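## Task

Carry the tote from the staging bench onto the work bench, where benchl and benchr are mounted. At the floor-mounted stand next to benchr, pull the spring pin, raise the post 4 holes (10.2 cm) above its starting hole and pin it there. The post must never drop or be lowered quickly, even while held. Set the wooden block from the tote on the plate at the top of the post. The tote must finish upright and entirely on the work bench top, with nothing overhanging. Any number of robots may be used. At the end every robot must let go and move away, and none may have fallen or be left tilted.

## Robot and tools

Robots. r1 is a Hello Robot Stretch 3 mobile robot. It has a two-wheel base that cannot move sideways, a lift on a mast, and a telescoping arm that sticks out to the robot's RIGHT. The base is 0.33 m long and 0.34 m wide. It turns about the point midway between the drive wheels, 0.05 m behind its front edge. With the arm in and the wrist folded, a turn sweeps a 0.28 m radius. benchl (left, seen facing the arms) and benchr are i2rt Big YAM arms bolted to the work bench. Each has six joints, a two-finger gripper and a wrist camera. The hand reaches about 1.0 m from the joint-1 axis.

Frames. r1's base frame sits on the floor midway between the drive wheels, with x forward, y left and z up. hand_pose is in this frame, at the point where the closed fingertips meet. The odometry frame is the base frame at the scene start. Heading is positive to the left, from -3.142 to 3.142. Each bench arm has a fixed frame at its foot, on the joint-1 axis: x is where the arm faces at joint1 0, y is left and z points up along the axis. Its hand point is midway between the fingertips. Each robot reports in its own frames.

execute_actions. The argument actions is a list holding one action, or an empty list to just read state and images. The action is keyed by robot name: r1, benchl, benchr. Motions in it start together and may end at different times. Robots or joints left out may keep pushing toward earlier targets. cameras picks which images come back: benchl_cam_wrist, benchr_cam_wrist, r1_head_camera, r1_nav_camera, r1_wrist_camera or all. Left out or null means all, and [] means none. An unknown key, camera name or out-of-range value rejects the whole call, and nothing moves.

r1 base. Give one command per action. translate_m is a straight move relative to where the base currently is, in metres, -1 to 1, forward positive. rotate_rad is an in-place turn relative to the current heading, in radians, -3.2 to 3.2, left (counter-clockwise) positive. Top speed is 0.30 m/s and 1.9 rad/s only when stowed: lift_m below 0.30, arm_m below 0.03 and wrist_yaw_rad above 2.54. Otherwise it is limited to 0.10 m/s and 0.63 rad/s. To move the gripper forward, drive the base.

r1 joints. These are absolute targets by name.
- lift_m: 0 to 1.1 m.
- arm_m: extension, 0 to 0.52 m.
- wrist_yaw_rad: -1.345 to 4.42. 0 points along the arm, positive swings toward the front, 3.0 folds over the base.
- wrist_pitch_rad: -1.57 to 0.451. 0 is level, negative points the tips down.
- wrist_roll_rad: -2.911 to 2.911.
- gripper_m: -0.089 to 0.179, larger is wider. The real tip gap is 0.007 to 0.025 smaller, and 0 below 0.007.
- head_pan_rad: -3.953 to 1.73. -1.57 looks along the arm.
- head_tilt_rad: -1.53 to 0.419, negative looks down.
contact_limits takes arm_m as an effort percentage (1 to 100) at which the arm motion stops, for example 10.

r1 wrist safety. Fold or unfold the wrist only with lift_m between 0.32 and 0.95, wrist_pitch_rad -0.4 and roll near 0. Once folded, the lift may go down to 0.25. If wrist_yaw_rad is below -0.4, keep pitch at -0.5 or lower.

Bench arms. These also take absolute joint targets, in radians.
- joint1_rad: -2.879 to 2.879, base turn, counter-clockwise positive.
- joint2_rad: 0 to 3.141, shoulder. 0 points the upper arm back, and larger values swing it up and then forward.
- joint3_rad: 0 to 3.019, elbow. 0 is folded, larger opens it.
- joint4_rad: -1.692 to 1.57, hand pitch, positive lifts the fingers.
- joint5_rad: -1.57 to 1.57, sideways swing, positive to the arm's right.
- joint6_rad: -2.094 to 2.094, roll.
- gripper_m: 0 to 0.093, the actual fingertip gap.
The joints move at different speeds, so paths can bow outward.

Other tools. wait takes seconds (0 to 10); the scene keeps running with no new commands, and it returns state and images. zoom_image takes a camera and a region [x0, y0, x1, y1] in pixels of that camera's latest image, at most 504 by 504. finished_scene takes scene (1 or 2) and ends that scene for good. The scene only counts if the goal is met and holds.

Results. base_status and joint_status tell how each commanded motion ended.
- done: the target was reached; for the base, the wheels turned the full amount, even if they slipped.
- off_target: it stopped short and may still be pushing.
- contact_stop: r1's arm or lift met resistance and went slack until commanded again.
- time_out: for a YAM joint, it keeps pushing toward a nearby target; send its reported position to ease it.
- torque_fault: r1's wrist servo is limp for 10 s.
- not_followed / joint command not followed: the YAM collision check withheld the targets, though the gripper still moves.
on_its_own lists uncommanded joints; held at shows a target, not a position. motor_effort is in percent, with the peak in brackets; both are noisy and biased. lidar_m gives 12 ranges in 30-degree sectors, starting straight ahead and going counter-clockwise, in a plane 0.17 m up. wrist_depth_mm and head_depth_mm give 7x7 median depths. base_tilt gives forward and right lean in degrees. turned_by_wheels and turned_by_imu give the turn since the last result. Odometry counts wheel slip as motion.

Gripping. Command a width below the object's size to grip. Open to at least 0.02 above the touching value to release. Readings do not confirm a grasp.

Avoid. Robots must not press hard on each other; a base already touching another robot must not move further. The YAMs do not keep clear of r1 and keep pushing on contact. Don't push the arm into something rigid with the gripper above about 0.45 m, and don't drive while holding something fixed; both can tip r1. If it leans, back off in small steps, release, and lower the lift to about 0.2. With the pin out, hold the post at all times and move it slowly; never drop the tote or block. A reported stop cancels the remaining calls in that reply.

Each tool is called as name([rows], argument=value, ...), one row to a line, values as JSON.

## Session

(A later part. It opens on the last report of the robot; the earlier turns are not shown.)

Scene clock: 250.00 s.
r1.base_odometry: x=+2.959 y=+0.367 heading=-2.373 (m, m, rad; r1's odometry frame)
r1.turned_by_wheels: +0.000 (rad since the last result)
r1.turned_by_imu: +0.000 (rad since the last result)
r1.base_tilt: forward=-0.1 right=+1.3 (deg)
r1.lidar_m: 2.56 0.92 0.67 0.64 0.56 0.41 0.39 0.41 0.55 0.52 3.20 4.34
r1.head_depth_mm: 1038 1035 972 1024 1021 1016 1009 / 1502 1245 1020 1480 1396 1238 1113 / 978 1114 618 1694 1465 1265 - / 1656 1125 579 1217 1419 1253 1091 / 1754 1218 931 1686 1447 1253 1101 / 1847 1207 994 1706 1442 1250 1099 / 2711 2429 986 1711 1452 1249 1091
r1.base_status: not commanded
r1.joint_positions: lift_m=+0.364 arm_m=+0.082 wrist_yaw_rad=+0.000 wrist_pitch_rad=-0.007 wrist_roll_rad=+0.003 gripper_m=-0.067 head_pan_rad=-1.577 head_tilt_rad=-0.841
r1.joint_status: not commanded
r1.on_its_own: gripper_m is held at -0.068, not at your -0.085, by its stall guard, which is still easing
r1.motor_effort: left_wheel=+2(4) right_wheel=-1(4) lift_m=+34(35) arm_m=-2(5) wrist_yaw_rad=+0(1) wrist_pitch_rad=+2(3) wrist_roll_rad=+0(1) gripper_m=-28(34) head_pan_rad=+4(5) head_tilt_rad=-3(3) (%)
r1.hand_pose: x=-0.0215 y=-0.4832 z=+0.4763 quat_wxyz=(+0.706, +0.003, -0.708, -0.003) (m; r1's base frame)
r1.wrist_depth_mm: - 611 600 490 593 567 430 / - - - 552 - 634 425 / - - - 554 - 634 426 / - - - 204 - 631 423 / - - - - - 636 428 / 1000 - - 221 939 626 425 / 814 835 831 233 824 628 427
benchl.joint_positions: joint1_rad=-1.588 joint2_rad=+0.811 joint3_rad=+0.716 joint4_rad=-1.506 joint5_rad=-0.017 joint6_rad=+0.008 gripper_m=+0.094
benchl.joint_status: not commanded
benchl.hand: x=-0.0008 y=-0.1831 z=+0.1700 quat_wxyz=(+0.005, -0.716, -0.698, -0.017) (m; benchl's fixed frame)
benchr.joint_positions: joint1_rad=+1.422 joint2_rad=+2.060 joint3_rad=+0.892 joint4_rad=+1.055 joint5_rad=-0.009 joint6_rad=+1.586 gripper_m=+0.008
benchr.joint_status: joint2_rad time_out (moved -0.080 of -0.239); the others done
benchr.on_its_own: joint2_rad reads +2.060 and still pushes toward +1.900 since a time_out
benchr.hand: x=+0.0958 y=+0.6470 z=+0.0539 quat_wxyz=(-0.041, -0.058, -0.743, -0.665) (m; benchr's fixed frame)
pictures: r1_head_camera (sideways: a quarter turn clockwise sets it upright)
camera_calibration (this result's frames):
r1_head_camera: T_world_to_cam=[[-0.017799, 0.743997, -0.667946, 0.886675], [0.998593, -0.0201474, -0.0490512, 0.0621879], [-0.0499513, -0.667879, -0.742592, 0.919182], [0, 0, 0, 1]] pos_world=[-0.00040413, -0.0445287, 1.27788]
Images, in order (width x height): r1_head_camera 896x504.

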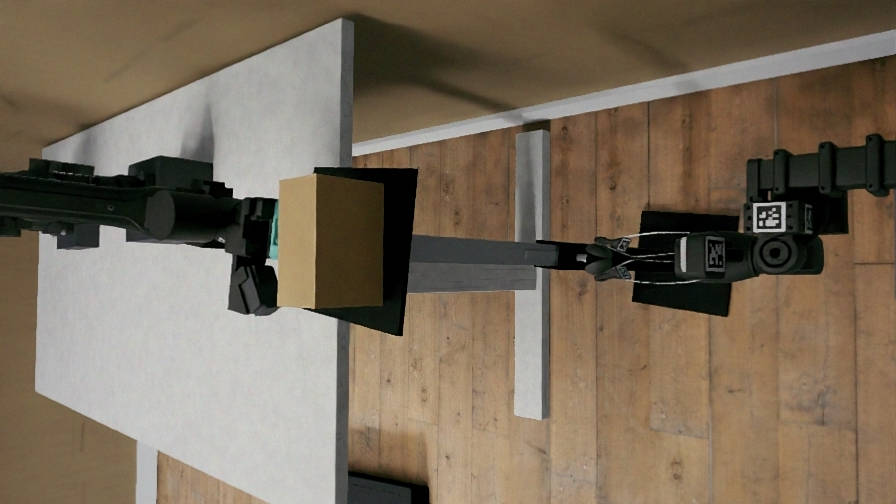

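execute_actions([
  {"r1":{"joints":{"gripper_m":0.045}},"benchr":{"joints":{"joint2_rad":2.07,"joint4_rad":1.2}}},
], cameras=[])

execute_actions([
  {"r1":{"joints":{"arm_m":0.1,"lift_m":0.353}}},
], cameras=[])

execute_actions([
  {"r1":{"joints":{"gripper_m":-0.085}}},
], cameras=["r1_wrist_camera"])

execute_actions([
  {"r1":{"joints":{"arm_m":0.083}}},
], cameras=[])

execute_actions([
  {"benchr":{"joints":{"joint2_rad":1.89,"joint4_rad":1.09}}},
], cameras=["r1_head_camera","r1_wrist_camera"])

Scene clock: 252.83 s.
r1.base_odometry: x=+2.959 y=+0.367 heading=-2.373 (m, m, rad; r1's odometry frame)
r1.turned_by_wheels: +0.000 (rad since the last result)
r1.turned_by_imu: +0.000 (rad since the last result)
r1.base_tilt: forward=-0.1 right=+1.3 (deg)
r1.lidar_m: 2.56 0.92 0.67 0.64 0.56 0.41 0.39 0.41 0.55 0.52 3.20 4.32
r1.head_depth_mm: 1035 1033 972 1022 1022 1017 1006 / 1493 1250 1018 1477 1408 1250 1117 / 974 1117 615 1700 1469 1261 - / 1654 1123 580 1216 1383 1260 1089 / 1752 1214 935 1685 1453 1259 1105 / 1861 1207 996 1721 1447 1250 1091 / 2747 2414 990 1706 1436 1245 1091
r1.base_status: not commanded
r1.joint_positions: lift_m=+0.364 arm_m=+0.082 wrist_yaw_rad=+0.000 wrist_pitch_rad=-0.016 wrist_roll_rad=+0.003 gripper_m=+0.045 head_pan_rad=-1.577 head_tilt_rad=-0.841
r1.joint_status: all done
r1.motor_effort: left_wheel=+2(3) right_wheel=-2(2) lift_m=+34(34) arm_m=-2(2) wrist_yaw_rad=+0(0) wrist_pitch_rad=+5(5) wrist_roll_rad=-1(1) gripper_m=+1(79) head_pan_rad=+4(4) head_tilt_rad=-3(3) (%)
r1.hand_pose: x=-0.0215 y=-0.4830 z=+0.4741 quat_wxyz=(+0.706, +0.006, -0.708, -0.006) (m; r1's base frame)
r1.wrist_depth_mm: - 662 634 500 616 559 430 / - - - 547 - 640 430 / - - - 552 - 630 424 / - - - 206 - 633 420 / - - - 208 - 631 426 / - - 967 223 903 635 422 / 791 787 781 231 799 588 422
benchl.joint_positions: joint1_rad=-1.588 joint2_rad=+0.811 joint3_rad=+0.716 joint4_rad=-1.506 joint5_rad=-0.017 joint6_rad=+0.008 gripper_m=+0.094
benchl.joint_status: not commanded
benchl.hand: x=-0.0008 y=-0.1831 z=+0.1700 quat_wxyz=(+0.005, -0.716, -0.698, -0.017) (m; benchl's fixed frame)
benchr.joint_positions: joint1_rad=+1.422 joint2_rad=+2.101 joint3_rad=+0.892 joint4_rad=+1.155 joint5_rad=-0.009 joint6_rad=+1.586 gripper_m=+0.007
benchr.joint_status: all done
benchr.hand: x=+0.0957 y=+0.6459 z=+0.0523 quat_wxyz=(-0.042, -0.056, -0.724, -0.687) (m; benchr's fixed frame)
pictures: none
No camera images: the call's "cameras" was empty. Leave "cameras" out to get every camera's image.

Scene clock: 253.83 s.
r1.base_odometry: x=+2.959 y=+0.367 heading=-2.373 (m, m, rad; r1's odometry frame)
r1.turned_by_wheels: +0.000 (rad since the last result)
r1.turned_by_imu: +0.000 (rad since the last result)
r1.base_tilt: forward=-0.1 right=+1.3 (deg)
r1.lidar_m: 2.56 0.92 0.67 0.64 0.56 0.41 0.39 0.41 0.55 0.52 3.21 4.32
r1.head_depth_mm: 1040 1032 974 1024 1020 1014 1007 / 1507 1244 1020 1475 1404 1245 1115 / 979 1113 618 1698 1465 1283 - / 1665 1126 579 1219 1372 1282 1092 / 1752 1213 934 1697 1457 1258 1104 / 1861 1203 997 1734 1442 1257 1097 / 2720 2444 988 1716 1445 1250 1104
r1.base_status: not commanded
r1.joint_positions: lift_m=+0.354 arm_m=+0.100 wrist_yaw_rad=+0.000 wrist_pitch_rad=-0.017 wrist_roll_rad=+0.003 gripper_m=+0.045 head_pan_rad=-1.577 head_tilt_rad=-0.841
r1.joint_status: all done
r1.motor_effort: left_wheel=+3(3) right_wheel=-2(2) lift_m=+15(32) arm_m=+3(2) wrist_yaw_rad=+0(1) wrist_pitch_rad=+5(5) wrist_roll_rad=-1(1) gripper_m=+0(0) head_pan_rad=+5(5) head_tilt_rad=-3(3) (%)
r1.hand_pose: x=-0.0215 y=-0.5004 z=+0.4638 quat_wxyz=(+0.706, +0.006, -0.708, -0.006) (m; r1's base frame)
r1.wrist_depth_mm: - 684 676 176 649 577 428 / - - - 184 - 644 426 / - - - 189 - 622 429 / - - - 187 - 629 426 / - - - 189 - 635 427 / 989 989 970 202 899 629 432 / 778 791 797 211 797 590 425
benchl.joint_positions: joint1_rad=-1.588 joint2_rad=+0.811 joint3_rad=+0.716 joint4_rad=-1.506 joint5_rad=-0.017 joint6_rad=+0.008 gripper_m=+0.094
benchl.joint_status: not commanded
benchl.hand: x=-0.0008 y=-0.1831 z=+0.1700 quat_wxyz=(+0.005, -0.716, -0.698, -0.017) (m; benchl's fixed frame)
benchr.joint_positions: joint1_rad=+1.422 joint2_rad=+2.101 joint3_rad=+0.892 joint4_rad=+1.155 joint5_rad=-0.009 joint6_rad=+1.586 gripper_m=+0.007
benchr.joint_status: not commanded
benchr.hand: x=+0.0957 y=+0.6459 z=+0.0523 quat_wxyz=(-0.042, -0.056, -0.724, -0.687) (m; benchr's fixed frame)
pictures: none
No camera images: the call's "cameras" was empty. Leave "cameras" out to get every camera's image.

Scene clock: 255.63 s.
r1.base_odometry: x=+2.959 y=+0.367 heading=-2.373 (m, m, rad; r1's odometry frame)
r1.turned_by_wheels: +0.000 (rad since the last result)
r1.turned_by_imu: +0.000 (rad since the last result)
r1.base_tilt: forward=-0.1 right=+1.3 (deg)
r1.lidar_m: 2.55 0.92 0.67 0.64 0.56 0.41 0.39 0.41 0.55 0.52 3.20 4.33
r1.head_depth_mm: 1040 1035 973 1026 1022 1014 1010 / 1502 1239 1019 1475 1415 1243 1114 / 974 1109 616 1702 1476 1283 - / 1664 1127 578 1213 1365 1277 1090 / 1752 1211 931 1691 1459 1252 1104 / 1842 1204 993 1727 1448 1246 1103 / 2701 2403 985 1708 1435 1244 1100
r1.base_status: not commanded
r1.joint_positions: lift_m=+0.354 arm_m=+0.100 wrist_yaw_rad=+0.000 wrist_pitch_rad=-0.018 wrist_roll_rad=+0.000 gripper_m=-0.083 head_pan_rad=-1.577 head_tilt_rad=-0.841
r1.joint_status: all done
r1.motor_effort: left_wheel=+3(3) right_wheel=-3(3) lift_m=+15(15) arm_m=-2(3) wrist_yaw_rad=+0(0) wrist_pitch_rad=+6(6) wrist_roll_rad=+0(1) gripper_m=-40(99) head_pan_rad=+4(4) head_tilt_rad=-2(3) (%)
r1.hand_pose: x=-0.0214 y=-0.5009 z=+0.4634 quat_wxyz=(+0.707, +0.007, -0.707, -0.007) (m; r1's base frame)
r1.wrist_depth_mm: - 700 681 175 663 584 431 / - - - 183 - 643 428 / - - - 186 - 632 428 / - - - 187 - 622 430 / - - - 154 - 629 426 / 991 999 982 200 936 617 426 / 764 766 766 213 804 626 425
benchl.joint_positions: joint1_rad=-1.588 joint2_rad=+0.811 joint3_rad=+0.716 joint4_rad=-1.506 joint5_rad=-0.017 joint6_rad=+0.008 gripper_m=+0.094
benchl.joint_status: not commanded
benchl.hand: x=-0.0008 y=-0.1831 z=+0.1700 quat_wxyz=(+0.005, -0.716, -0.698, -0.017) (m; benchl's fixed frame)
benchr.joint_positions: joint1_rad=+1.422 joint2_rad=+2.101 joint3_rad=+0.892 joint4_rad=+1.155 joint5_rad=-0.009 joint6_rad=+1.587 gripper_m=+0.007
benchr.joint_status: not commanded
benchr.hand: x=+0.0957 y=+0.6459 z=+0.0523 quat_wxyz=(-0.042, -0.057, -0.724, -0.687) (m; benchr's fixed frame)
pictures: r1_wrist_camera
camera_calibration (this result's frames):
r1_wrist_camera: T_world_to_cam=[[-0.998984, 0.0154943, 0.0423242, -0.0362277], [-0.0380173, 0.214724, -0.975935, 0.589411], [-0.0242094, -0.976552, -0.213917, -0.224607], [0, 0, 0, 1]] pos_world=[-0.0192207, -0.34534, 0.528713]
Images, in order (width x height): r1_wrist_camera 644x364.

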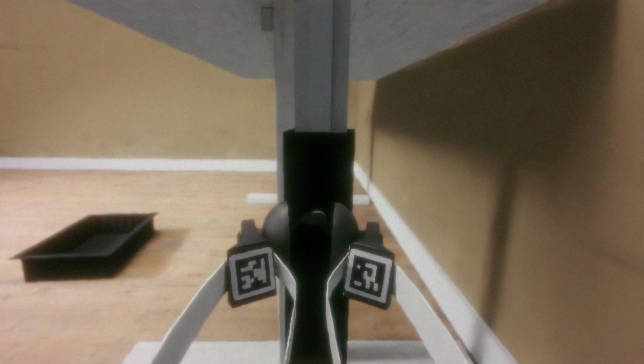

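Scene clock: 256.70 s.
r1.base_odometry: x=+2.959 y=+0.367 heading=-2.373 (m, m, rad; r1's odometry frame)
r1.turned_by_wheels: +0.000 (rad since the last result)
r1.turned_by_imu: +0.000 (rad since the last result)
r1.base_tilt: forward=-0.1 right=+1.3 (deg)
r1.lidar_m: 2.56 0.92 0.67 0.64 0.56 0.41 0.39 0.41 0.55 0.52 3.21 4.31
r1.head_depth_mm: 1036 1036 972 1024 1024 1012 1010 / 1500 1251 1020 1477 1404 1251 1110 / 978 1113 615 1690 1465 1268 - / 1649 1123 581 1218 1426 1275 1083 / 1758 1214 936 1693 1461 1256 1098 / 1848 1202 996 1720 1453 1252 1100 / 2718 2413 984 1710 1446 1243 1097
r1.base_status: not commanded
r1.joint_positions: lift_m=+0.353 arm_m=+0.084 wrist_yaw_rad=+0.002 wrist_pitch_rad=-0.019 wrist_roll_rad=+0.000 gripper_m=-0.077 head_pan_rad=-1.577 head_tilt_rad=-0.841
r1.joint_status: all done
r1.on_its_own: gripper_m is held at -0.078, not at your -0.085, by its stall guard, which is still easing
r1.motor_effort: left_wheel=+3(5) right_wheel=-3(6) lift_m=+16(16) arm_m=-6(16) wrist_yaw_rad=-2(2) wrist_pitch_rad=+6(6) wrist_roll_rad=+0(0) gripper_m=-15(39) head_pan_rad=+4(4) head_tilt_rad=-3(2) (%)
r1.hand_pose: x=-0.0209 y=-0.4844 z=+0.4632 quat_wxyz=(+0.707, +0.008, -0.707, -0.006) (m; r1's base frame)
r1.wrist_depth_mm: - 809 698 194 681 596 426 / - - - 544 - 646 423 / - - - 202 - 638 422 / - - - 203 - 640 427 / - - - 168 - 639 430 / 989 990 955 222 910 640 422 / 778 769 733 232 741 623 424
benchl.joint_positions: joint1_rad=-1.588 joint2_rad=+0.811 joint3_rad=+0.716 joint4_rad=-1.506 joint5_rad=-0.017 joint6_rad=+0.008 gripper_m=+0.094
benchl.joint_status: not commanded
benchl.hand: x=-0.0008 y=-0.1831 z=+0.1700 quat_wxyz=(+0.005, -0.716, -0.698, -0.017) (m; benchl's fixed frame)
benchr.joint_positions: joint1_rad=+1.422 joint2_rad=+2.101 joint3_rad=+0.892 joint4_rad=+1.156 joint5_rad=-0.009 joint6_rad=+1.587 gripper_m=+0.007
benchr.joint_status: not commanded
benchr.hand: x=+0.0957 y=+0.6459 z=+0.0525 quat_wxyz=(-0.042, -0.057, -0.723, -0.687) (m; benchr's fixed frame)
pictures: none
No camera images: the call's "cameras" was empty. Leave "cameras" out to get every camera's image.

Scene clock: 257.63 s.
r1.base_odometry: x=+2.959 y=+0.367 heading=-2.373 (m, m, rad; r1's odometry frame)
r1.turned_by_wheels: +0.000 (rad since the last result)
r1.turned_by_imu: +0.000 (rad since the last result)
r1.base_tilt: forward=-0.1 right=+1.3 (deg)
r1.lidar_m: 2.56 0.92 0.67 0.64 0.56 0.41 0.39 0.41 0.55 0.52 3.20 4.33
r1.head_depth_mm: 1044 1033 972 1023 1020 1012 1006 / 1504 1247 1019 1480 1419 1240 1111 / 974 1108 580 1705 1471 1264 - / 1645 1084 554 1220 1424 1274 1089 / 1745 1218 904 1729 1453 1254 1098 / 1844 1209 995 1718 1447 1251 1098 / 2741 2415 990 1715 1444 1243 1092
r1.base_status: not commanded
r1.joint_positions: lift_m=+0.353 arm_m=+0.083 wrist_yaw_rad=+0.001 wrist_pitch_rad=-0.019 wrist_roll_rad=+0.000 gripper_m=-0.073 head_pan_rad=-1.577 head_tilt_rad=-0.841
r1.joint_status: not commanded
r1.on_its_own: gripper_m is held at -0.075, not at your -0.085, by its stall guard, which is still easing
r1.motor_effort: left_wheel=+2(3) right_wheel=-2(3) lift_m=+16(16) arm_m=-3(6) wrist_yaw_rad=-1(2) wrist_pitch_rad=+6(6) wrist_roll_rad=+0(0) gripper_m=-33(34) head_pan_rad=+5(5) head_tilt_rad=-3(3) (%)
r1.hand_pose: x=-0.0213 y=-0.4840 z=+0.4631 quat_wxyz=(+0.707, +0.007, -0.707, -0.007) (m; r1's base frame)
r1.wrist_depth_mm: - 793 696 213 681 585 427 / - - - 537 - 626 428 / - - - 202 - 637 427 / - - - 203 - 623 421 / - - - - - 632 428 / - 989 - 221 941 632 428 / 759 780 717 232 736 623 429
benchl.joint_positions: joint1_rad=-1.588 joint2_rad=+0.811 joint3_rad=+0.716 joint4_rad=-1.506 joint5_rad=-0.017 joint6_rad=+0.008 gripper_m=+0.094
benchl.joint_status: not commanded
benchl.hand: x=-0.0008 y=-0.1831 z=+0.1700 quat_wxyz=(+0.005, -0.716, -0.698, -0.017) (m; benchl's fixed frame)
benchr.joint_positions: joint1_rad=+1.422 joint2_rad=+2.014 joint3_rad=+0.885 joint4_rad=+1.049 joint5_rad=-0.009 joint6_rad=+1.587 gripper_m=+0.007
benchr.joint_status: all done
benchr.hand: x=+0.0959 y=+0.6471 z=+0.0788 quat_wxyz=(-0.042, -0.057, -0.732, -0.677) (m; benchr's fixed frame)
pictures: r1_head_camera (sideways: a quarter turn clockwise sets it upright), r1_wrist_camera
camera_calibration (this result's frames):
r1_head_camera: T_world_to_cam=[[-0.0177989, 0.743997, -0.667946, 0.886675], [0.998593, -0.0201475, -0.0490512, 0.0621879], [-0.0499514, -0.667879, -0.742592, 0.919182], [0, 0, 0, 1]] pos_world=[-0.000404136, -0.0445287, 1.27788]
r1_wrist_camera: T_world_to_cam=[[-0.998989, 0.0149375, 0.0423988, -0.0366498], [-0.0381827, 0.215821, -0.975686, 0.585873], [-0.0237249, -0.976319, -0.215033, -0.207534], [0, 0, 0, 1]] pos_world=[-0.0191662, -0.328515, 0.528555]
Images, in order (width x height): r1_head_camera 896x504, r1_wrist_camera 644x364.

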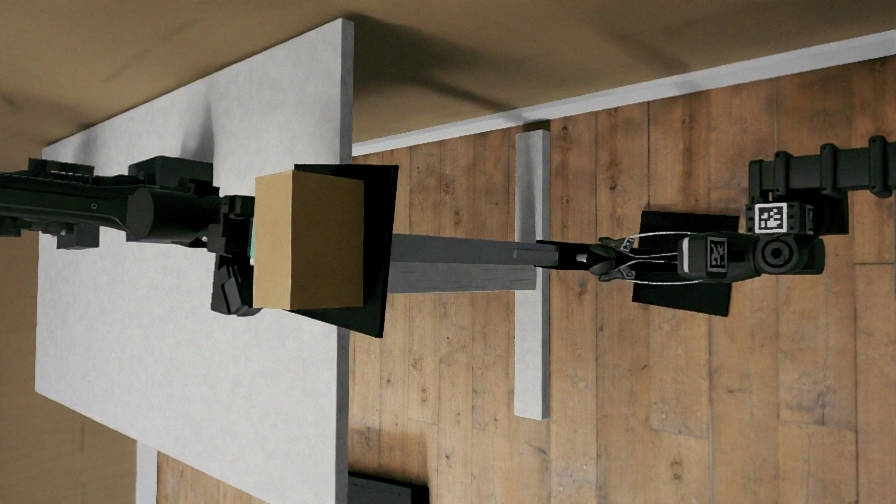

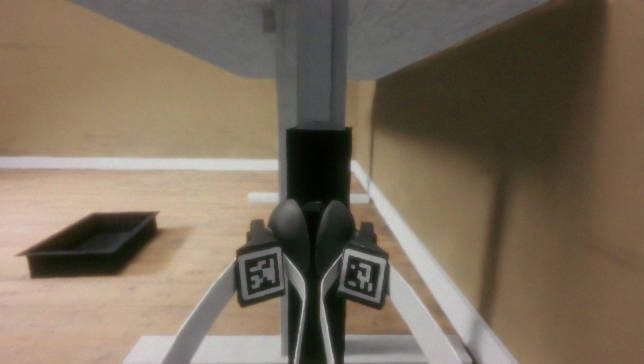

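execute_actions([
  {"r1":{"joints":{"gripper_m":0.045}},"benchr":{"joints":{"joint2_rad":2.005,"joint4_rad":1.135}}},
], cameras=[])

execute_actions([
  {"r1":{"joints":{"arm_m":0.1,"lift_m":0.353}}},
], cameras=[])

execute_actions([
  {"r1":{"joints":{"gripper_m":-0.085}}},
], cameras=[])

execute_actions([
  {"r1":{"joints":{"arm_m":0.083}}},
], cameras=[])

execute_actions([
  {"benchr":{"joints":{"joint2_rad":1.825,"joint4_rad":1.02}}},
], cameras=["r1_wrist_camera"])

Scene clock: 263.40 s.
r1.base_odometry: x=+2.959 y=+0.367 heading=-2.373 (m, m, rad; r1's odometry frame)
r1.turned_by_wheels: +0.000 (rad since the last result)
r1.turned_by_imu: +0.000 (rad since the last result)
r1.base_tilt: forward=-0.1 right=+1.3 (deg)
r1.lidar_m: 2.56 0.92 0.67 0.64 0.56 0.41 0.39 0.41 0.55 0.52 3.19 4.30
r1.head_depth_mm: 1036 1037 972 1029 1025 1012 1011 / 1506 1241 1020 1480 1409 1241 1115 / 975 1110 579 1704 1466 1257 - / 1661 1124 554 1223 1401 1275 1083 / 1732 1217 908 1736 1459 1256 1101 / 1838 1208 993 1722 1441 1248 1098 / 2702 2416 990 1714 1441 1239 1094
r1.base_status: not commanded
r1.joint_positions: lift_m=+0.353 arm_m=+0.083 wrist_yaw_rad=+0.001 wrist_pitch_rad=-0.019 wrist_roll_rad=+0.000 gripper_m=+0.045 head_pan_rad=-1.577 head_tilt_rad=-0.841
r1.joint_status: all done
r1.motor_effort: left_wheel=+2(2) right_wheel=-2(2) lift_m=+16(16) arm_m=-3(3) wrist_yaw_rad=-1(1) wrist_pitch_rad=+6(6) wrist_roll_rad=+0(0) gripper_m=+1(80) head_pan_rad=+5(4) head_tilt_rad=-3(3) (%)
r1.hand_pose: x=-0.0213 y=-0.4840 z=+0.4633 quat_wxyz=(+0.707, +0.007, -0.707, -0.007) (m; r1's base frame)
r1.wrist_depth_mm: - 773 664 207 658 581 430 / - - - 541 - 639 428 / - - - 203 - 638 429 / - - - 205 - 635 428 / - - - 208 - 626 426 / - - 920 221 899 630 426 / 781 795 728 231 741 590 424
benchl.joint_positions: joint1_rad=-1.588 joint2_rad=+0.811 joint3_rad=+0.716 joint4_rad=-1.506 joint5_rad=-0.017 joint6_rad=+0.008 gripper_m=+0.094
benchl.joint_status: not commanded
benchl.hand: x=-0.0008 y=-0.1831 z=+0.1700 quat_wxyz=(+0.005, -0.716, -0.698, -0.017) (m; benchl's fixed frame)
benchr.joint_positions: joint1_rad=+1.422 joint2_rad=+2.033 joint3_rad=+0.885 joint4_rad=+1.095 joint5_rad=-0.009 joint6_rad=+1.587 gripper_m=+0.007
benchr.joint_status: all done
benchr.hand: x=+0.0958 y=+0.6469 z=+0.0779 quat_wxyz=(-0.042, -0.057, -0.723, -0.687) (m; benchr's fixed frame)
pictures: none
No camera images: the call's "cameras" was empty. Leave "cameras" out to get every camera's image.

Scene clock: 264.37 s.
r1.base_odometry: x=+2.959 y=+0.367 heading=-2.373 (m, m, rad; r1's odometry frame)
r1.turned_by_wheels: +0.000 (rad since the last result)
r1.turned_by_imu: +0.000 (rad since the last result)
r1.base_tilt: forward=+0.0 right=+1.3 (deg)
r1.lidar_m: 2.56 0.92 0.67 0.64 0.56 0.41 0.39 0.40 0.55 0.52 3.21 4.33
r1.head_depth_mm: 1038 1030 972 1025 1018 1016 1013 / 1501 1244 1017 1482 1407 1246 1115 / 974 1110 579 1711 1467 1282 - / 1661 1123 554 1214 1372 1279 1089 / 1752 1216 906 1728 1449 1249 1101 / 1846 1205 996 1728 1439 1254 1099 / 2703 2415 989 1715 1445 1244 1098
r1.base_status: not commanded
r1.joint_positions: lift_m=+0.353 arm_m=+0.100 wrist_yaw_rad=+0.001 wrist_pitch_rad=-0.019 wrist_roll_rad=+0.000 gripper_m=+0.045 head_pan_rad=-1.577 head_tilt_rad=-0.841
r1.joint_status: all done
r1.motor_effort: left_wheel=+2(2) right_wheel=-2(2) lift_m=+16(16) arm_m=+3(2) wrist_yaw_rad=-1(1) wrist_pitch_rad=+6(6) wrist_roll_rad=+0(0) gripper_m=+0(0) head_pan_rad=+4(5) head_tilt_rad=-3(3) (%)
r1.hand_pose: x=-0.0213 y=-0.5004 z=+0.4633 quat_wxyz=(+0.707, +0.007, -0.707, -0.007) (m; r1's base frame)
r1.wrist_depth_mm: - 787 705 176 659 589 431 / - - - 181 - 642 426 / - - - 187 - 646 423 / - - - 187 - 623 426 / - - - 189 - 634 428 / 987 - 916 202 906 626 423 / 757 757 788 211 797 591 422
benchl.joint_positions: joint1_rad=-1.588 joint2_rad=+0.811 joint3_rad=+0.716 joint4_rad=-1.506 joint5_rad=-0.017 joint6_rad=+0.008 gripper_m=+0.094
benchl.joint_status: not commanded
benchl.hand: x=-0.0008 y=-0.1831 z=+0.1700 quat_wxyz=(+0.005, -0.716, -0.698, -0.017) (m; benchl's fixed frame)
benchr.joint_positions: joint1_rad=+1.422 joint2_rad=+2.033 joint3_rad=+0.885 joint4_rad=+1.095 joint5_rad=-0.009 joint6_rad=+1.587 gripper_m=+0.007
benchr.joint_status: not commanded
benchr.hand: x=+0.0958 y=+0.6469 z=+0.0779 quat_wxyz=(-0.042, -0.057, -0.723, -0.687) (m; benchr's fixed frame)
pictures: none
No camera images: the call's "cameras" was empty. Leave "cameras" out to get every camera's image.

Scene clock: 266.17 s.
r1.base_odometry: x=+2.959 y=+0.367 heading=-2.373 (m, m, rad; r1's odometry frame)
r1.turned_by_wheels: +0.000 (rad since the last result)
r1.turned_by_imu: +0.000 (rad since the last result)
r1.base_tilt: forward=+0.0 right=+1.3 (deg)
r1.lidar_m: 2.55 0.92 0.67 0.64 0.56 0.41 0.39 0.41 0.55 0.52 3.21 4.32
r1.head_depth_mm: 1038 1034 972 1026 1021 1021 1012 / 1506 1247 1016 1488 1408 1238 1115 / 975 1116 579 1707 1468 1284 - / 1648 1120 555 1215 1365 1277 1088 / 1749 1212 905 1725 1453 1248 1101 / 1854 1206 992 1716 1449 1241 1102 / 2706 2409 987 1710 1437 1249 1099
r1.base_status: not commanded
r1.joint_positions: lift_m=+0.353 arm_m=+0.100 wrist_yaw_rad=+0.001 wrist_pitch_rad=-0.020 wrist_roll_rad=+0.000 gripper_m=-0.083 head_pan_rad=-1.577 head_tilt_rad=-0.841
r1.joint_status: all done
r1.motor_effort: left_wheel=+3(3) right_wheel=-2(3) lift_m=+16(16) arm_m=-2(3) wrist_yaw_rad=-1(1) wrist_pitch_rad=+7(7) wrist_roll_rad=+0(0) gripper_m=-38(99) head_pan_rad=+4(5) head_tilt_rad=-3(3) (%)
r1.hand_pose: x=-0.0213 y=-0.5008 z=+0.4629 quat_wxyz=(+0.707, +0.008, -0.707, -0.007) (m; r1's base frame)
r1.wrist_depth_mm: - 818 699 176 676 593 426 / - - - 182 - 646 430 / - - - 186 - 633 429 / - - - 186 - 632 425 / - - - 154 - 633 425 / 997 - 998 201 937 624 429 / 768 765 788 213 784 633 422
benchl.joint_positions: joint1_rad=-1.588 joint2_rad=+0.811 joint3_rad=+0.716 joint4_rad=-1.506 joint5_rad=-0.017 joint6_rad=+0.008 gripper_m=+0.094
benchl.joint_status: not commanded
benchl.hand: x=-0.0008 y=-0.1831 z=+0.1700 quat_wxyz=(+0.005, -0.716, -0.698, -0.017) (m; benchl's fixed frame)
benchr.joint_positions: joint1_rad=+1.422 joint2_rad=+2.033 joint3_rad=+0.885 joint4_rad=+1.095 joint5_rad=-0.009 joint6_rad=+1.587 gripper_m=+0.007
benchr.joint_status: not commanded
benchr.hand: x=+0.0958 y=+0.6469 z=+0.0779 quat_wxyz=(-0.042, -0.057, -0.723, -0.687) (m; benchr's fixed frame)
pictures: none
No camera images: the call's "cameras" was empty. Leave "cameras" out to get every camera's image.

Scene clock: 267.17 s.
r1.base_odometry: x=+2.959 y=+0.367 heading=-2.373 (m, m, rad; r1's odometry frame)
r1.turned_by_wheels: +0.000 (rad since the last result)
r1.turned_by_imu: +0.000 (rad since the last result)
r1.base_tilt: forward=-0.1 right=+1.3 (deg)
r1.lidar_m: 2.55 0.92 0.67 0.64 0.56 0.41 0.39 0.41 0.55 0.52 3.22 4.31
r1.head_depth_mm: 1038 1032 972 1032 1021 1015 1007 / 1499 1244 1012 1473 1403 1246 1110 / 974 1106 580 1688 1468 1267 - / 1669 1122 555 1216 1428 1274 1088 / 1749 1219 904 1748 1458 1248 1102 / 1848 1207 995 1717 1442 1255 1105 / 2693 2399 987 1705 1437 1250 1098
r1.base_status: not commanded
r1.joint_positions: lift_m=+0.353 arm_m=+0.083 wrist_yaw_rad=+0.001 wrist_pitch_rad=-0.022 wrist_roll_rad=+0.000 gripper_m=-0.079 head_pan_rad=-1.577 head_tilt_rad=-0.841
r1.joint_status: all done
r1.on_its_own: gripper_m is held at -0.078, not at your -0.085, by its stall guard, which is still easing
r1.motor_effort: left_wheel=+3(5) right_wheel=-2(6) lift_m=+16(16) arm_m=-5(15) wrist_yaw_rad=-1(3) wrist_pitch_rad=+7(7) wrist_roll_rad=+1(1) gripper_m=-6(38) head_pan_rad=+4(5) head_tilt_rad=-3(3) (%)
r1.hand_pose: x=-0.0213 y=-0.4841 z=+0.4626 quat_wxyz=(+0.707, +0.008, -0.707, -0.008) (m; r1's base frame)
r1.wrist_depth_mm: - 805 694 212 676 577 430 / - - - 552 - 629 427 / - - - 201 - 632 425 / - - - 203 - 633 426 / - - - - - 648 426 / 983 - - 222 961 640 426 / 755 757 724 232 721 637 421
benchl.joint_positions: joint1_rad=-1.588 joint2_rad=+0.811 joint3_rad=+0.716 joint4_rad=-1.506 joint5_rad=-0.017 joint6_rad=+0.008 gripper_m=+0.094
benchl.joint_status: not commanded
benchl.hand: x=-0.0008 y=-0.1831 z=+0.1700 quat_wxyz=(+0.005, -0.716, -0.698, -0.017) (m; benchl's fixed frame)
benchr.joint_positions: joint1_rad=+1.422 joint2_rad=+2.033 joint3_rad=+0.885 joint4_rad=+1.095 joint5_rad=-0.009 joint6_rad=+1.587 gripper_m=+0.007
benchr.joint_status: not commanded
benchr.hand: x=+0.0958 y=+0.6469 z=+0.0779 quat_wxyz=(-0.042, -0.057, -0.723, -0.687) (m; benchr's fixed frame)
pictures: none
No camera images: the call's "cameras" was empty. Leave "cameras" out to get every camera's image.

Scene clock: 269.20 s.
r1.base_odometry: x=+2.959 y=+0.367 heading=-2.373 (m, m, rad; r1's odometry frame)
r1.turned_by_wheels: +0.000 (rad since the last result)
r1.turned_by_imu: +0.000 (rad since the last result)
r1.base_tilt: forward=-0.1 right=+1.3 (deg)
r1.lidar_m: 2.56 0.92 0.67 0.64 0.56 0.41 0.39 0.40 0.55 0.52 3.22 4.31
r1.head_depth_mm: 1034 1033 972 1024 1022 1017 1008 / 1503 1251 1017 1475 1402 1237 1110 / 978 1094 578 1710 1470 1264 - / 1657 1087 555 1221 1430 1259 1085 / 1746 1220 906 1720 1456 1254 1102 / 1847 1206 993 1732 1442 1254 1103 / 2726 2420 986 1709 1431 1246 1101
r1.base_status: not commanded
r1.joint_positions: lift_m=+0.353 arm_m=+0.083 wrist_yaw_rad=+0.001 wrist_pitch_rad=-0.022 wrist_roll_rad=+0.000 gripper_m=-0.068 head_pan_rad=-1.577 head_tilt_rad=-0.841
r1.joint_status: not commanded
r1.on_its_own: gripper_m is held at -0.068, not at your -0.085, by its stall guard, which is still easing
r1.motor_effort: left_wheel=+2(3) right_wheel=-2(2) lift_m=+16(16) arm_m=-5(5) wrist_yaw_rad=-1(1) wrist_pitch_rad=+7(7) wrist_roll_rad=+0(0) gripper_m=-11(34) head_pan_rad=+4(4) head_tilt_rad=-3(3) (%)
r1.hand_pose: x=-0.0213 y=-0.4841 z=+0.4626 quat_wxyz=(+0.707, +0.008, -0.707, -0.008) (m; r1's base frame)
r1.wrist_depth_mm: - 810 700 213 675 587 424 / - - - 542 - 638 431 / - - - 201 - 629 429 / - - - 202 - 631 424 / - - - - - 632 425 / 985 - - 222 971 633 432 / 756 772 722 231 719 622 422
benchl.joint_positions: joint1_rad=-1.588 joint2_rad=+0.811 joint3_rad=+0.716 joint4_rad=-1.506 joint5_rad=-0.017 joint6_rad=+0.008 gripper_m=+0.094
benchl.joint_status: not commanded
benchl.hand: x=-0.0008 y=-0.1831 z=+0.1700 quat_wxyz=(+0.005, -0.716, -0.698, -0.017) (m; benchl's fixed frame)
benchr.joint_positions: joint1_rad=+1.422 joint2_rad=+1.986 joint3_rad=+0.885 joint4_rad=+0.979 joint5_rad=-0.009 joint6_rad=+1.587 gripper_m=+0.009
benchr.joint_status: joint2_rad time_out (moved -0.047 of -0.208); the others done
benchr.on_its_own: joint2_rad reads +1.986 and still pushes toward +1.825 since a time_out
benchr.hand: x=+0.0958 y=+0.6468 z=+0.0791 quat_wxyz=(-0.041, -0.059, -0.747, -0.661) (m; benchr's fixed frame)
pictures: r1_wrist_camera
camera_calibration (this result's frames):
r1_wrist_camera: T_world_to_cam=[[-0.998975, 0.0147914, 0.0427704, -0.0368544], [-0.0385285, 0.217822, -0.975228, 0.586122], [-0.0237414, -0.975876, -0.217029, -0.206622], [0, 0, 0, 1]] pos_world=[-0.0191398, -0.328763, 0.528335]
Images, in order (width x height): r1_wrist_camera 644x364.

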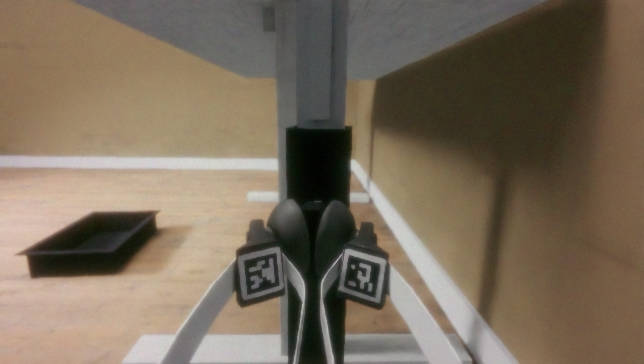

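execute_actions([
  {"r1":{"joints":{"gripper_m":-0.06}},"benchr":{"joints":{"joint2_rad":2.02,"joint4_rad":1.12}}},
], cameras=[])

execute_actions([
  {"r1":{"joints":{"arm_m":0.076}}},
], cameras=[])

execute_actions([
  {"benchr":{"joints":{"joint2_rad":1.85,"joint4_rad":1.02}}},
], cameras=["r1_wrist_camera","benchr_cam_wrist"])

Scene clock: 270.87 s.
r1.base_odometry: x=+2.959 y=+0.367 heading=-2.373 (m, m, rad; r1's odometry frame)
r1.turned_by_wheels: +0.000 (rad since the last result)
r1.turned_by_imu: +0.000 (rad since the last result)
r1.base_tilt: forward=+0.0 right=+1.3 (deg)
r1.lidar_m: 2.56 0.92 0.67 0.64 0.56 0.41 0.39 0.40 0.55 0.52 3.19 4.33
r1.head_depth_mm: 1038 1034 972 1022 1021 1014 1008 / 1497 1238 1016 1474 1404 1248 1114 / 977 1115 581 1699 1467 1259 - / 1667 1123 558 1218 1427 1258 1085 / 1756 1217 926 1726 1461 1256 1105 / 1839 1213 993 1714 1446 1252 1105 / 2702 2427 989 1720 1442 1242 1092
r1.base_status: not commanded
r1.joint_positions: lift_m=+0.353 arm_m=+0.083 wrist_yaw_rad=+0.001 wrist_pitch_rad=-0.022 wrist_roll_rad=+0.000 gripper_m=-0.057 head_pan_rad=-1.577 head_tilt_rad=-0.841
r1.joint_status: all done
r1.motor_effort: left_wheel=+2(2) right_wheel=-2(2) lift_m=+16(16) arm_m=-5(5) wrist_yaw_rad=-1(1) wrist_pitch_rad=+7(7) wrist_roll_rad=+0(0) gripper_m=-8(27) head_pan_rad=+4(4) head_tilt_rad=-3(2) (%)
r1.hand_pose: x=-0.0213 y=-0.4841 z=+0.4626 quat_wxyz=(+0.707, +0.008, -0.707, -0.008) (m; r1's base frame)
r1.wrist_depth_mm: - 807 685 213 684 581 428 / - - - 541 - 636 432 / - - - 200 - 641 425 / - - - 203 - 634 428 / - - - - - 631 425 / 985 - 999 221 956 637 425 / 768 787 728 233 722 623 427
benchl.joint_positions: joint1_rad=-1.588 joint2_rad=+0.811 joint3_rad=+0.716 joint4_rad=-1.506 joint5_rad=-0.017 joint6_rad=+0.008 gripper_m=+0.094
benchl.joint_status: not commanded
benchl.hand: x=-0.0008 y=-0.1831 z=+0.1700 quat_wxyz=(+0.005, -0.716, -0.698, -0.017) (m; benchl's fixed frame)
benchr.joint_positions: joint1_rad=+1.422 joint2_rad=+2.036 joint3_rad=+0.885 joint4_rad=+1.093 joint5_rad=-0.009 joint6_rad=+1.587 gripper_m=+0.007
benchr.joint_status: all done
benchr.hand: x=+0.0958 y=+0.6467 z=+0.0753 quat_wxyz=(-0.042, -0.057, -0.725, -0.685) (m; benchr's fixed frame)
pictures: none
No camera images: the call's "cameras" was empty. Leave "cameras" out to get every camera's image.

Scene clock: 271.60 s.
r1.base_odometry: x=+2.959 y=+0.367 heading=-2.373 (m, m, rad; r1's odometry frame)
r1.turned_by_wheels: +0.000 (rad since the last result)
r1.turned_by_imu: +0.000 (rad since the last result)
r1.base_tilt: forward=+0.0 right=+1.3 (deg)
r1.lidar_m: 2.56 0.92 0.67 0.64 0.56 0.41 0.39 0.41 0.55 0.52 3.19 4.33
r1.head_depth_mm: 1038 1037 974 1020 1021 1013 1006 / 1501 1247 1017 1473 1409 1239 1115 / 978 1113 582 1686 1470 1268 - / 1663 1129 558 1214 1426 1281 1079 / 1752 1218 933 1735 1454 1257 1102 / 1840 1208 994 1728 1452 1252 1099 / 2725 2421 990 1715 1445 1244 1101
r1.base_status: not commanded
r1.joint_positions: lift_m=+0.353 arm_m=+0.077 wrist_yaw_rad=+0.000 wrist_pitch_rad=-0.021 wrist_roll_rad=+0.000 gripper_m=-0.053 head_pan_rad=-1.577 head_tilt_rad=-0.841
r1.joint_status: all done
r1.on_its_own: gripper_m is held at -0.054, not at your -0.060, by its stall guard, which is still easing
r1.motor_effort: left_wheel=+2(2) right_wheel=-2(2) lift_m=+16(16) arm_m=-5(6) wrist_yaw_rad=-1(1) wrist_pitch_rad=+7(7) wrist_roll_rad=+0(0) gripper_m=-11(25) head_pan_rad=+4(4) head_tilt_rad=-3(3) (%)
r1.hand_pose: x=-0.0214 y=-0.4772 z=+0.4626 quat_wxyz=(+0.707, +0.008, -0.707, -0.008) (m; r1's base frame)
r1.wrist_depth_mm: - 805 705 530 672 595 427 / - - - 562 - 620 425 / - - - 206 - 643 421 / - - - 209 - 635 430 / - - - - - 623 421 / 987 983 - 230 959 624 426 / 783 781 725 447 735 636 427
benchl.joint_positions: joint1_rad=-1.588 joint2_rad=+0.811 joint3_rad=+0.716 joint4_rad=-1.506 joint5_rad=-0.017 joint6_rad=+0.008 gripper_m=+0.094
benchl.joint_status: not commanded
benchl.hand: x=-0.0008 y=-0.1831 z=+0.1700 quat_wxyz=(+0.005, -0.716, -0.698, -0.017) (m; benchl's fixed frame)
benchr.joint_positions: joint1_rad=+1.422 joint2_rad=+2.036 joint3_rad=+0.885 joint4_rad=+1.093 joint5_rad=-0.009 joint6_rad=+1.587 gripper_m=+0.007
benchr.joint_status: not commanded
benchr.hand: x=+0.0958 y=+0.6467 z=+0.0753 quat_wxyz=(-0.042, -0.057, -0.725, -0.685) (m; benchr's fixed frame)
pictures: none
No camera images: the call's "cameras" was empty. Leave "cameras" out to get every camera's image.

Scene clock: 273.60 s.
r1.base_odometry: x=+2.959 y=+0.367 heading=-2.373 (m, m, rad; r1's odometry frame)
r1.turned_by_wheels: +0.000 (rad since the last result)
r1.turned_by_imu: +0.000 (rad since the last result)
r1.base_tilt: forward=-0.1 right=+1.3 (deg)
r1.lidar_m: 2.56 0.92 0.67 0.64 0.56 0.41 0.39 0.41 0.55 0.52 3.21 4.32
r1.head_depth_mm: 1039 1036 969 1021 1022 1016 1008 / 1507 1244 1021 1472 1403 1255 1113 / 977 1096 578 1700 1461 1267 - / 1659 1078 555 1222 1429 1277 1076 / 1740 1219 907 1735 1458 1251 1105 / 1843 1203 995 1718 1455 1256 1103 / 2724 2422 985 1711 1448 1248 1095
r1.base_status: not commanded
r1.joint_positions: lift_m=+0.353 arm_m=+0.077 wrist_yaw_rad=+0.000 wrist_pitch_rad=-0.021 wrist_roll_rad=+0.000 gripper_m=-0.044 head_pan_rad=-1.577 head_tilt_rad=-0.841
r1.joint_status: not commanded
r1.on_its_own: gripper_m is held at -0.045, not at your -0.060, by its stall guard, which is still easing
r1.motor_effort: left_wheel=+3(2) right_wheel=-2(2) lift_m=+16(16) arm_m=-5(5) wrist_yaw_rad=-1(1) wrist_pitch_rad=+7(7) wrist_roll_rad=+1(0) gripper_m=-7(23) head_pan_rad=+4(4) head_tilt_rad=-3(3) (%)
r1.hand_pose: x=-0.0214 y=-0.4772 z=+0.4626 quat_wxyz=(+0.707, +0.008, -0.707, -0.008) (m; r1's base frame)
r1.wrist_depth_mm: - 805 701 532 665 579 428 / - - - 548 - 642 427 / - - - 207 - 634 425 / - - - 211 - 635 426 / - - - - - 625 424 / 991 - 985 231 921 640 427 / 756 766 732 447 735 620 433
benchl.joint_positions: joint1_rad=-1.588 joint2_rad=+0.811 joint3_rad=+0.716 joint4_rad=-1.506 joint5_rad=-0.017 joint6_rad=+0.008 gripper_m=+0.094
benchl.joint_status: not commanded
benchl.hand: x=-0.0008 y=-0.1831 z=+0.1700 quat_wxyz=(+0.005, -0.716, -0.698, -0.017) (m; benchl's fixed frame)
benchr.joint_positions: joint1_rad=+1.422 joint2_rad=+1.991 joint3_rad=+0.885 joint4_rad=+0.989 joint5_rad=-0.009 joint6_rad=+1.587 gripper_m=+0.008
benchr.joint_status: joint2_rad time_out (moved -0.045 of -0.186); the others done
benchr.on_its_own: joint2_rad reads +1.991 and still pushes toward +1.850 since a time_out
benchr.hand: x=+0.0958 y=+0.6469 z=+0.0783 quat_wxyz=(-0.041, -0.058, -0.745, -0.663) (m; benchr's fixed frame)
pictures: benchr_cam_wrist, r1_wrist_camera
camera_calibration (this result's frames):
benchr_cam_wrist: T_world_to_cam=[[-0.0308295, -0.114577, -0.992936, 0.155141], [-0.885831, -0.457017, 0.0802405, 0.379966], [-0.462982, 0.882047, -0.0874067, -0.397285], [0, 0, 0, 1]] pos_world=[0.157432, 0.541851, 0.0888314]
r1_wrist_camera: T_world_to_cam=[[-0.998971, 0.0150639, 0.0427683, -0.0368954], [-0.03847, 0.217711, -0.975255, 0.584603], [-0.0240023, -0.975897, -0.216908, -0.199934], [0, 0, 0, 1]] pos_world=[-0.0191666, -0.321834, 0.528348]
Images, in order (width x height): benchr_cam_wrist 504x504, r1_wrist_camera 644x364.

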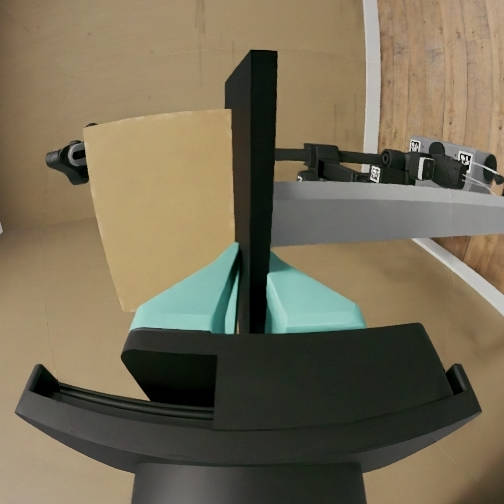

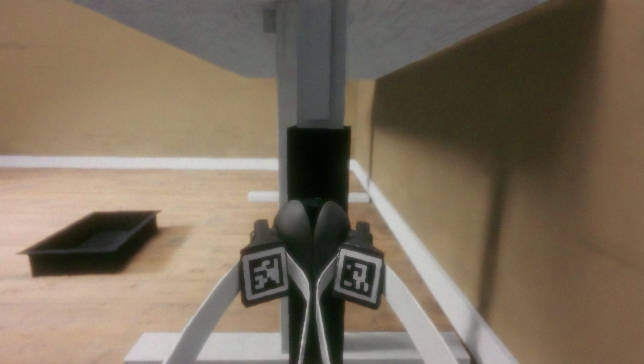

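execute_actions([
  {"r1":{"joints":{"gripper_m":0.045,"arm_m":0.104}},"benchr":{"joints":{"joint2_rad":2.02,"joint4_rad":1.12}}},
], cameras=["r1_wrist_camera"])

execute_actions([
  {"r1":{"joints":{"gripper_m":-0.089}}},
], cameras=[])

execute_actions([
  {"r1":{"joints":{"arm_m":0.085}}},
], cameras=["r1_wrist_camera"])

execute_actions([
  {"benchr":{"joints":{"joint2_rad":1.85,"joint4_rad":1.04}}},
], cameras=[])

Scene clock: 275.83 s.
r1.base_odometry: x=+2.959 y=+0.367 heading=-2.373 (m, m, rad; r1's odometry frame)
r1.turned_by_wheels: +0.000 (rad since the last result)
r1.turned_by_imu: +0.000 (rad since the last result)
r1.base_tilt: forward=+0.0 right=+1.3 (deg)
r1.lidar_m: 2.56 0.92 0.67 0.64 0.56 0.41 0.39 0.41 0.55 0.52 3.20 4.33
r1.head_depth_mm: 1037 1031 971 1024 1021 1015 1011 / 1507 1247 1018 1475 1406 1245 1109 / 974 1111 582 1693 1471 1287 - / 1662 1120 559 1215 1373 1274 1091 / 1746 1210 928 1730 1451 1251 1102 / 1848 1208 992 1727 1452 1248 1102 / 2715 2431 985 1716 1440 1238 1095
r1.base_status: not commanded
r1.joint_positions: lift_m=+0.353 arm_m=+0.104 wrist_yaw_rad=+0.010 wrist_pitch_rad=-0.027 wrist_roll_rad=+0.000 gripper_m=+0.045 head_pan_rad=-1.577 head_tilt_rad=-0.841
r1.joint_status: all done
r1.motor_effort: left_wheel=+4(4) right_wheel=-6(6) lift_m=+16(16) arm_m=+4(14) wrist_yaw_rad=-9(8) wrist_pitch_rad=+9(9) wrist_roll_rad=+0(0) gripper_m=+4(80) head_pan_rad=+5(5) head_tilt_rad=-2(3) (%)
r1.hand_pose: x=-0.0188 y=-0.5040 z=+0.4612 quat_wxyz=(+0.707, +0.013, -0.707, -0.006) (m; r1's base frame)
r1.wrist_depth_mm: - 832 697 173 703 602 435 / - - - 179 - 662 433 / - - - 177 - 661 438 / - - - 184 - 661 431 / - - - 154 - 641 434 / 996 962 947 198 955 651 429 / 742 766 778 207 767 627 426
benchl.joint_positions: joint1_rad=-1.588 joint2_rad=+0.811 joint3_rad=+0.716 joint4_rad=-1.506 joint5_rad=-0.017 joint6_rad=+0.008 gripper_m=+0.094
benchl.joint_status: not commanded
benchl.hand: x=-0.0008 y=-0.1831 z=+0.1700 quat_wxyz=(+0.005, -0.716, -0.698, -0.017) (m; benchl's fixed frame)
benchr.joint_positions: joint1_rad=+1.422 joint2_rad=+2.036 joint3_rad=+0.885 joint4_rad=+1.093 joint5_rad=-0.009 joint6_rad=+1.587 gripper_m=+0.007
benchr.joint_status: all done
benchr.hand: x=+0.0958 y=+0.6467 z=+0.0753 quat_wxyz=(-0.042, -0.057, -0.725, -0.685) (m; benchr's fixed frame)
pictures: r1_wrist_camera
camera_calibration (this result's frames):
r1_wrist_camera: T_world_to_cam=[[-0.99907, 0.00482358, 0.0428483, -0.0390749], [-0.0407032, 0.222445, -0.974095, 0.591036], [-0.01423, -0.974933, -0.222042, -0.223292], [0, 0, 0, 1]] pos_world=[-0.018159, -0.34898, 0.527819]
Images, in order (width x height): r1_wrist_camera 644x364.

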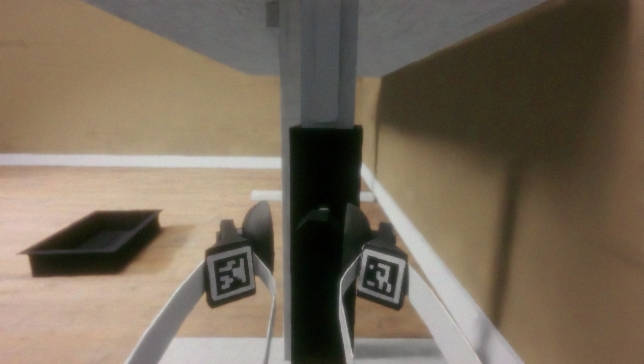

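Scene clock: 277.67 s.
r1.base_odometry: x=+2.959 y=+0.367 heading=-2.373 (m, m, rad; r1's odometry frame)
r1.turned_by_wheels: +0.000 (rad since the last result)
r1.turned_by_imu: +0.000 (rad since the last result)
r1.base_tilt: forward=-0.1 right=+1.3 (deg)
r1.lidar_m: 2.56 0.92 0.67 0.64 0.56 0.41 0.39 0.41 0.55 0.52 3.21 4.35
r1.head_depth_mm: 1036 1038 972 1026 1020 1012 1008 / 1504 1247 1020 1484 1409 1246 1110 / 972 1110 582 1697 1468 1289 - / 1654 1128 559 1213 1369 1275 1088 / 1737 1222 931 1730 1461 1256 1106 / 1853 1205 990 1717 1452 1253 1096 / 2682 2432 986 1714 1446 1252 1096
r1.base_status: not commanded
r1.joint_positions: lift_m=+0.353 arm_m=+0.104 wrist_yaw_rad=-0.001 wrist_pitch_rad=-0.031 wrist_roll_rad=+0.000 gripper_m=-0.087 head_pan_rad=-1.577 head_tilt_rad=-0.841
r1.joint_status: all done
r1.motor_effort: left_wheel=+2(4) right_wheel=-3(6) lift_m=+16(16) arm_m=-2(4) wrist_yaw_rad=+0(8) wrist_pitch_rad=+10(10) wrist_roll_rad=+0(0) gripper_m=-41(99) head_pan_rad=+4(4) head_tilt_rad=-3(3) (%)
r1.hand_pose: x=-0.0217 y=-0.5045 z=+0.4602 quat_wxyz=(+0.707, +0.011, -0.707, -0.011) (m; r1's base frame)
r1.wrist_depth_mm: - 876 753 170 700 593 425 / - - - 176 - 623 429 / - - - 178 - 630 431 / - - - 182 - 637 426 / - - - 151 - 628 420 / 962 975 954 197 946 630 424 / 763 774 713 210 718 621 422
benchl.joint_positions: joint1_rad=-1.588 joint2_rad=+0.811 joint3_rad=+0.716 joint4_rad=-1.506 joint5_rad=-0.017 joint6_rad=+0.008 gripper_m=+0.094
benchl.joint_status: not commanded
benchl.hand: x=-0.0008 y=-0.1831 z=+0.1700 quat_wxyz=(+0.005, -0.716, -0.698, -0.017) (m; benchl's fixed frame)
benchr.joint_positions: joint1_rad=+1.422 joint2_rad=+2.036 joint3_rad=+0.885 joint4_rad=+1.093 joint5_rad=-0.009 joint6_rad=+1.587 gripper_m=+0.007
benchr.joint_status: not commanded
benchr.hand: x=+0.0958 y=+0.6467 z=+0.0753 quat_wxyz=(-0.042, -0.057, -0.725, -0.685) (m; benchr's fixed frame)
pictures: none
No camera images: the call's "cameras" was empty. Leave "cameras" out to get every camera's image.

Scene clock: 278.87 s.
r1.base_odometry: x=+2.959 y=+0.367 heading=-2.373 (m, m, rad; r1's odometry frame)
r1.turned_by_wheels: +0.000 (rad since the last result)
r1.turned_by_imu: +0.000 (rad since the last result)
r1.base_tilt: forward=+0.0 right=+1.4 (deg)
r1.lidar_m: 2.56 0.92 0.67 0.64 0.56 0.41 0.39 0.41 0.55 0.52 3.21 4.33
r1.head_depth_mm: 1039 1032 971 1023 1021 1015 1009 / 1495 1243 1018 1481 1409 1245 1115 / 975 1109 581 1693 1467 1271 - / 1649 1122 561 1214 1421 1268 1084 / 1745 1217 930 1714 1450 1260 1107 / 1825 1210 995 1726 1442 1252 1099 / 2725 2420 986 1714 1445 1242 1099
r1.base_status: not commanded
r1.joint_positions: lift_m=+0.353 arm_m=+0.086 wrist_yaw_rad=+0.002 wrist_pitch_rad=-0.031 wrist_roll_rad=+0.000 gripper_m=-0.080 head_pan_rad=-1.577 head_tilt_rad=-0.841
r1.joint_status: all done
r1.on_its_own: gripper_m is held at -0.082, not at your -0.089, by its stall guard, which is still easing
r1.motor_effort: left_wheel=+3(6) right_wheel=-3(6) lift_m=+17(17) arm_m=-7(17) wrist_yaw_rad=-2(3) wrist_pitch_rad=+10(10) wrist_roll_rad=+0(1) gripper_m=-36(39) head_pan_rad=+4(5) head_tilt_rad=-3(3) (%)
r1.hand_pose: x=-0.0209 y=-0.4860 z=+0.4600 quat_wxyz=(+0.707, +0.012, -0.707, -0.011) (m; r1's base frame)
r1.wrist_depth_mm: - - 734 191 710 605 427 / - - - 539 - 638 426 / - - - 198 - 637 434 / - - - 201 - 651 427 / - - - 166 - 634 428 / 994 985 990 218 925 628 428 / 746 743 713 232 720 627 426
benchl.joint_positions: joint1_rad=-1.588 joint2_rad=+0.811 joint3_rad=+0.716 joint4_rad=-1.506 joint5_rad=-0.017 joint6_rad=+0.008 gripper_m=+0.094
benchl.joint_status: not commanded
benchl.hand: x=-0.0008 y=-0.1831 z=+0.1700 quat_wxyz=(+0.005, -0.716, -0.698, -0.017) (m; benchl's fixed frame)
benchr.joint_positions: joint1_rad=+1.422 joint2_rad=+2.038 joint3_rad=+0.885 joint4_rad=+1.093 joint5_rad=-0.009 joint6_rad=+1.587 gripper_m=+0.007
benchr.joint_status: not commanded
benchr.hand: x=+0.0958 y=+0.6466 z=+0.0738 quat_wxyz=(-0.042, -0.057, -0.726, -0.684) (m; benchr's fixed frame)
pictures: r1_wrist_camera
camera_calibration (this result's frames):
r1_wrist_camera: T_world_to_cam=[[-0.998991, 0.0129015, 0.043028, -0.0373804], [-0.0389731, 0.227379, -0.973026, 0.587687], [-0.0223372, -0.973721, -0.226647, -0.203546], [0, 0, 0, 1]] pos_world=[-0.0189854, -0.331343, 0.52731]
Images, in order (width x height): r1_wrist_camera 644x364.

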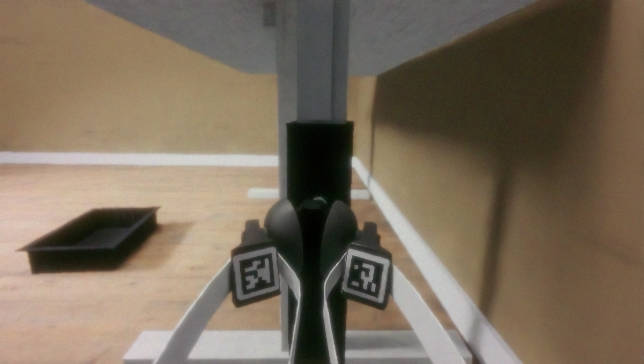

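Scene clock: 280.87 s.
r1.base_odometry: x=+2.959 y=+0.367 heading=-2.373 (m, m, rad; r1's odometry frame)
r1.turned_by_wheels: +0.000 (rad since the last result)
r1.turned_by_imu: +0.000 (rad since the last result)
r1.base_tilt: forward=+0.0 right=+1.3 (deg)
r1.lidar_m: 2.56 0.92 0.67 0.64 0.56 0.41 0.39 0.41 0.55 0.52 3.21 4.34
r1.head_depth_mm: 1039 1034 971 1026 1023 1012 1011 / 1503 1243 1017 1471 1405 1241 1109 / 974 1094 579 1708 1472 1261 - / 1672 1084 556 1214 1431 1260 1089 / 1747 1207 905 1741 1453 1253 1104 / 1855 1214 992 1727 1453 1253 1100 / 2700 2432 988 1700 1444 1244 1096
r1.base_status: not commanded
r1.joint_positions: lift_m=+0.353 arm_m=+0.085 wrist_yaw_rad=+0.001 wrist_pitch_rad=-0.032 wrist_roll_rad=+0.000 gripper_m=-0.070 head_pan_rad=-1.577 head_tilt_rad=-0.841
r1.joint_status: not commanded
r1.on_its_own: gripper_m is held at -0.072, not at your -0.089, by its stall guard, which is still easing
r1.motor_effort: left_wheel=+2(3) right_wheel=-1(3) lift_m=+17(17) arm_m=-4(7) wrist_yaw_rad=-1(1) wrist_pitch_rad=+10(10) wrist_roll_rad=+0(1) gripper_m=-30(36) head_pan_rad=+4(5) head_tilt_rad=-2(3) (%)
r1.hand_pose: x=-0.0212 y=-0.4857 z=+0.4599 quat_wxyz=(+0.707, +0.012, -0.707, -0.011) (m; r1's base frame)
r1.wrist_depth_mm: - - 744 191 713 599 430 / - - - 551 - 637 432 / - - - 200 - 629 432 / - - - 201 - 629 427 / - - - - - 628 427 / 972 973 982 222 930 630 432 / 746 764 716 232 739 623 426
benchl.joint_positions: joint1_rad=-1.588 joint2_rad=+0.811 joint3_rad=+0.716 joint4_rad=-1.506 joint5_rad=-0.017 joint6_rad=+0.008 gripper_m=+0.094
benchl.joint_status: not commanded
benchl.hand: x=-0.0008 y=-0.1831 z=+0.1700 quat_wxyz=(+0.005, -0.716, -0.698, -0.017) (m; benchl's fixed frame)
benchr.joint_positions: joint1_rad=+1.422 joint2_rad=+1.996 joint3_rad=+0.885 joint4_rad=+1.005 joint5_rad=-0.009 joint6_rad=+1.586 gripper_m=+0.008
benchr.joint_status: joint2_rad time_out (moved -0.043 of -0.188); the others done
benchr.on_its_own: joint2_rad reads +1.996 and still pushes toward +1.850 since a time_out
benchr.hand: x=+0.0958 y=+0.6470 z=+0.0789 quat_wxyz=(-0.041, -0.058, -0.741, -0.667) (m; benchr's fixed frame)
pictures: none
No camera images: the call's "cameras" was empty. Leave "cameras" out to get every camera's image.


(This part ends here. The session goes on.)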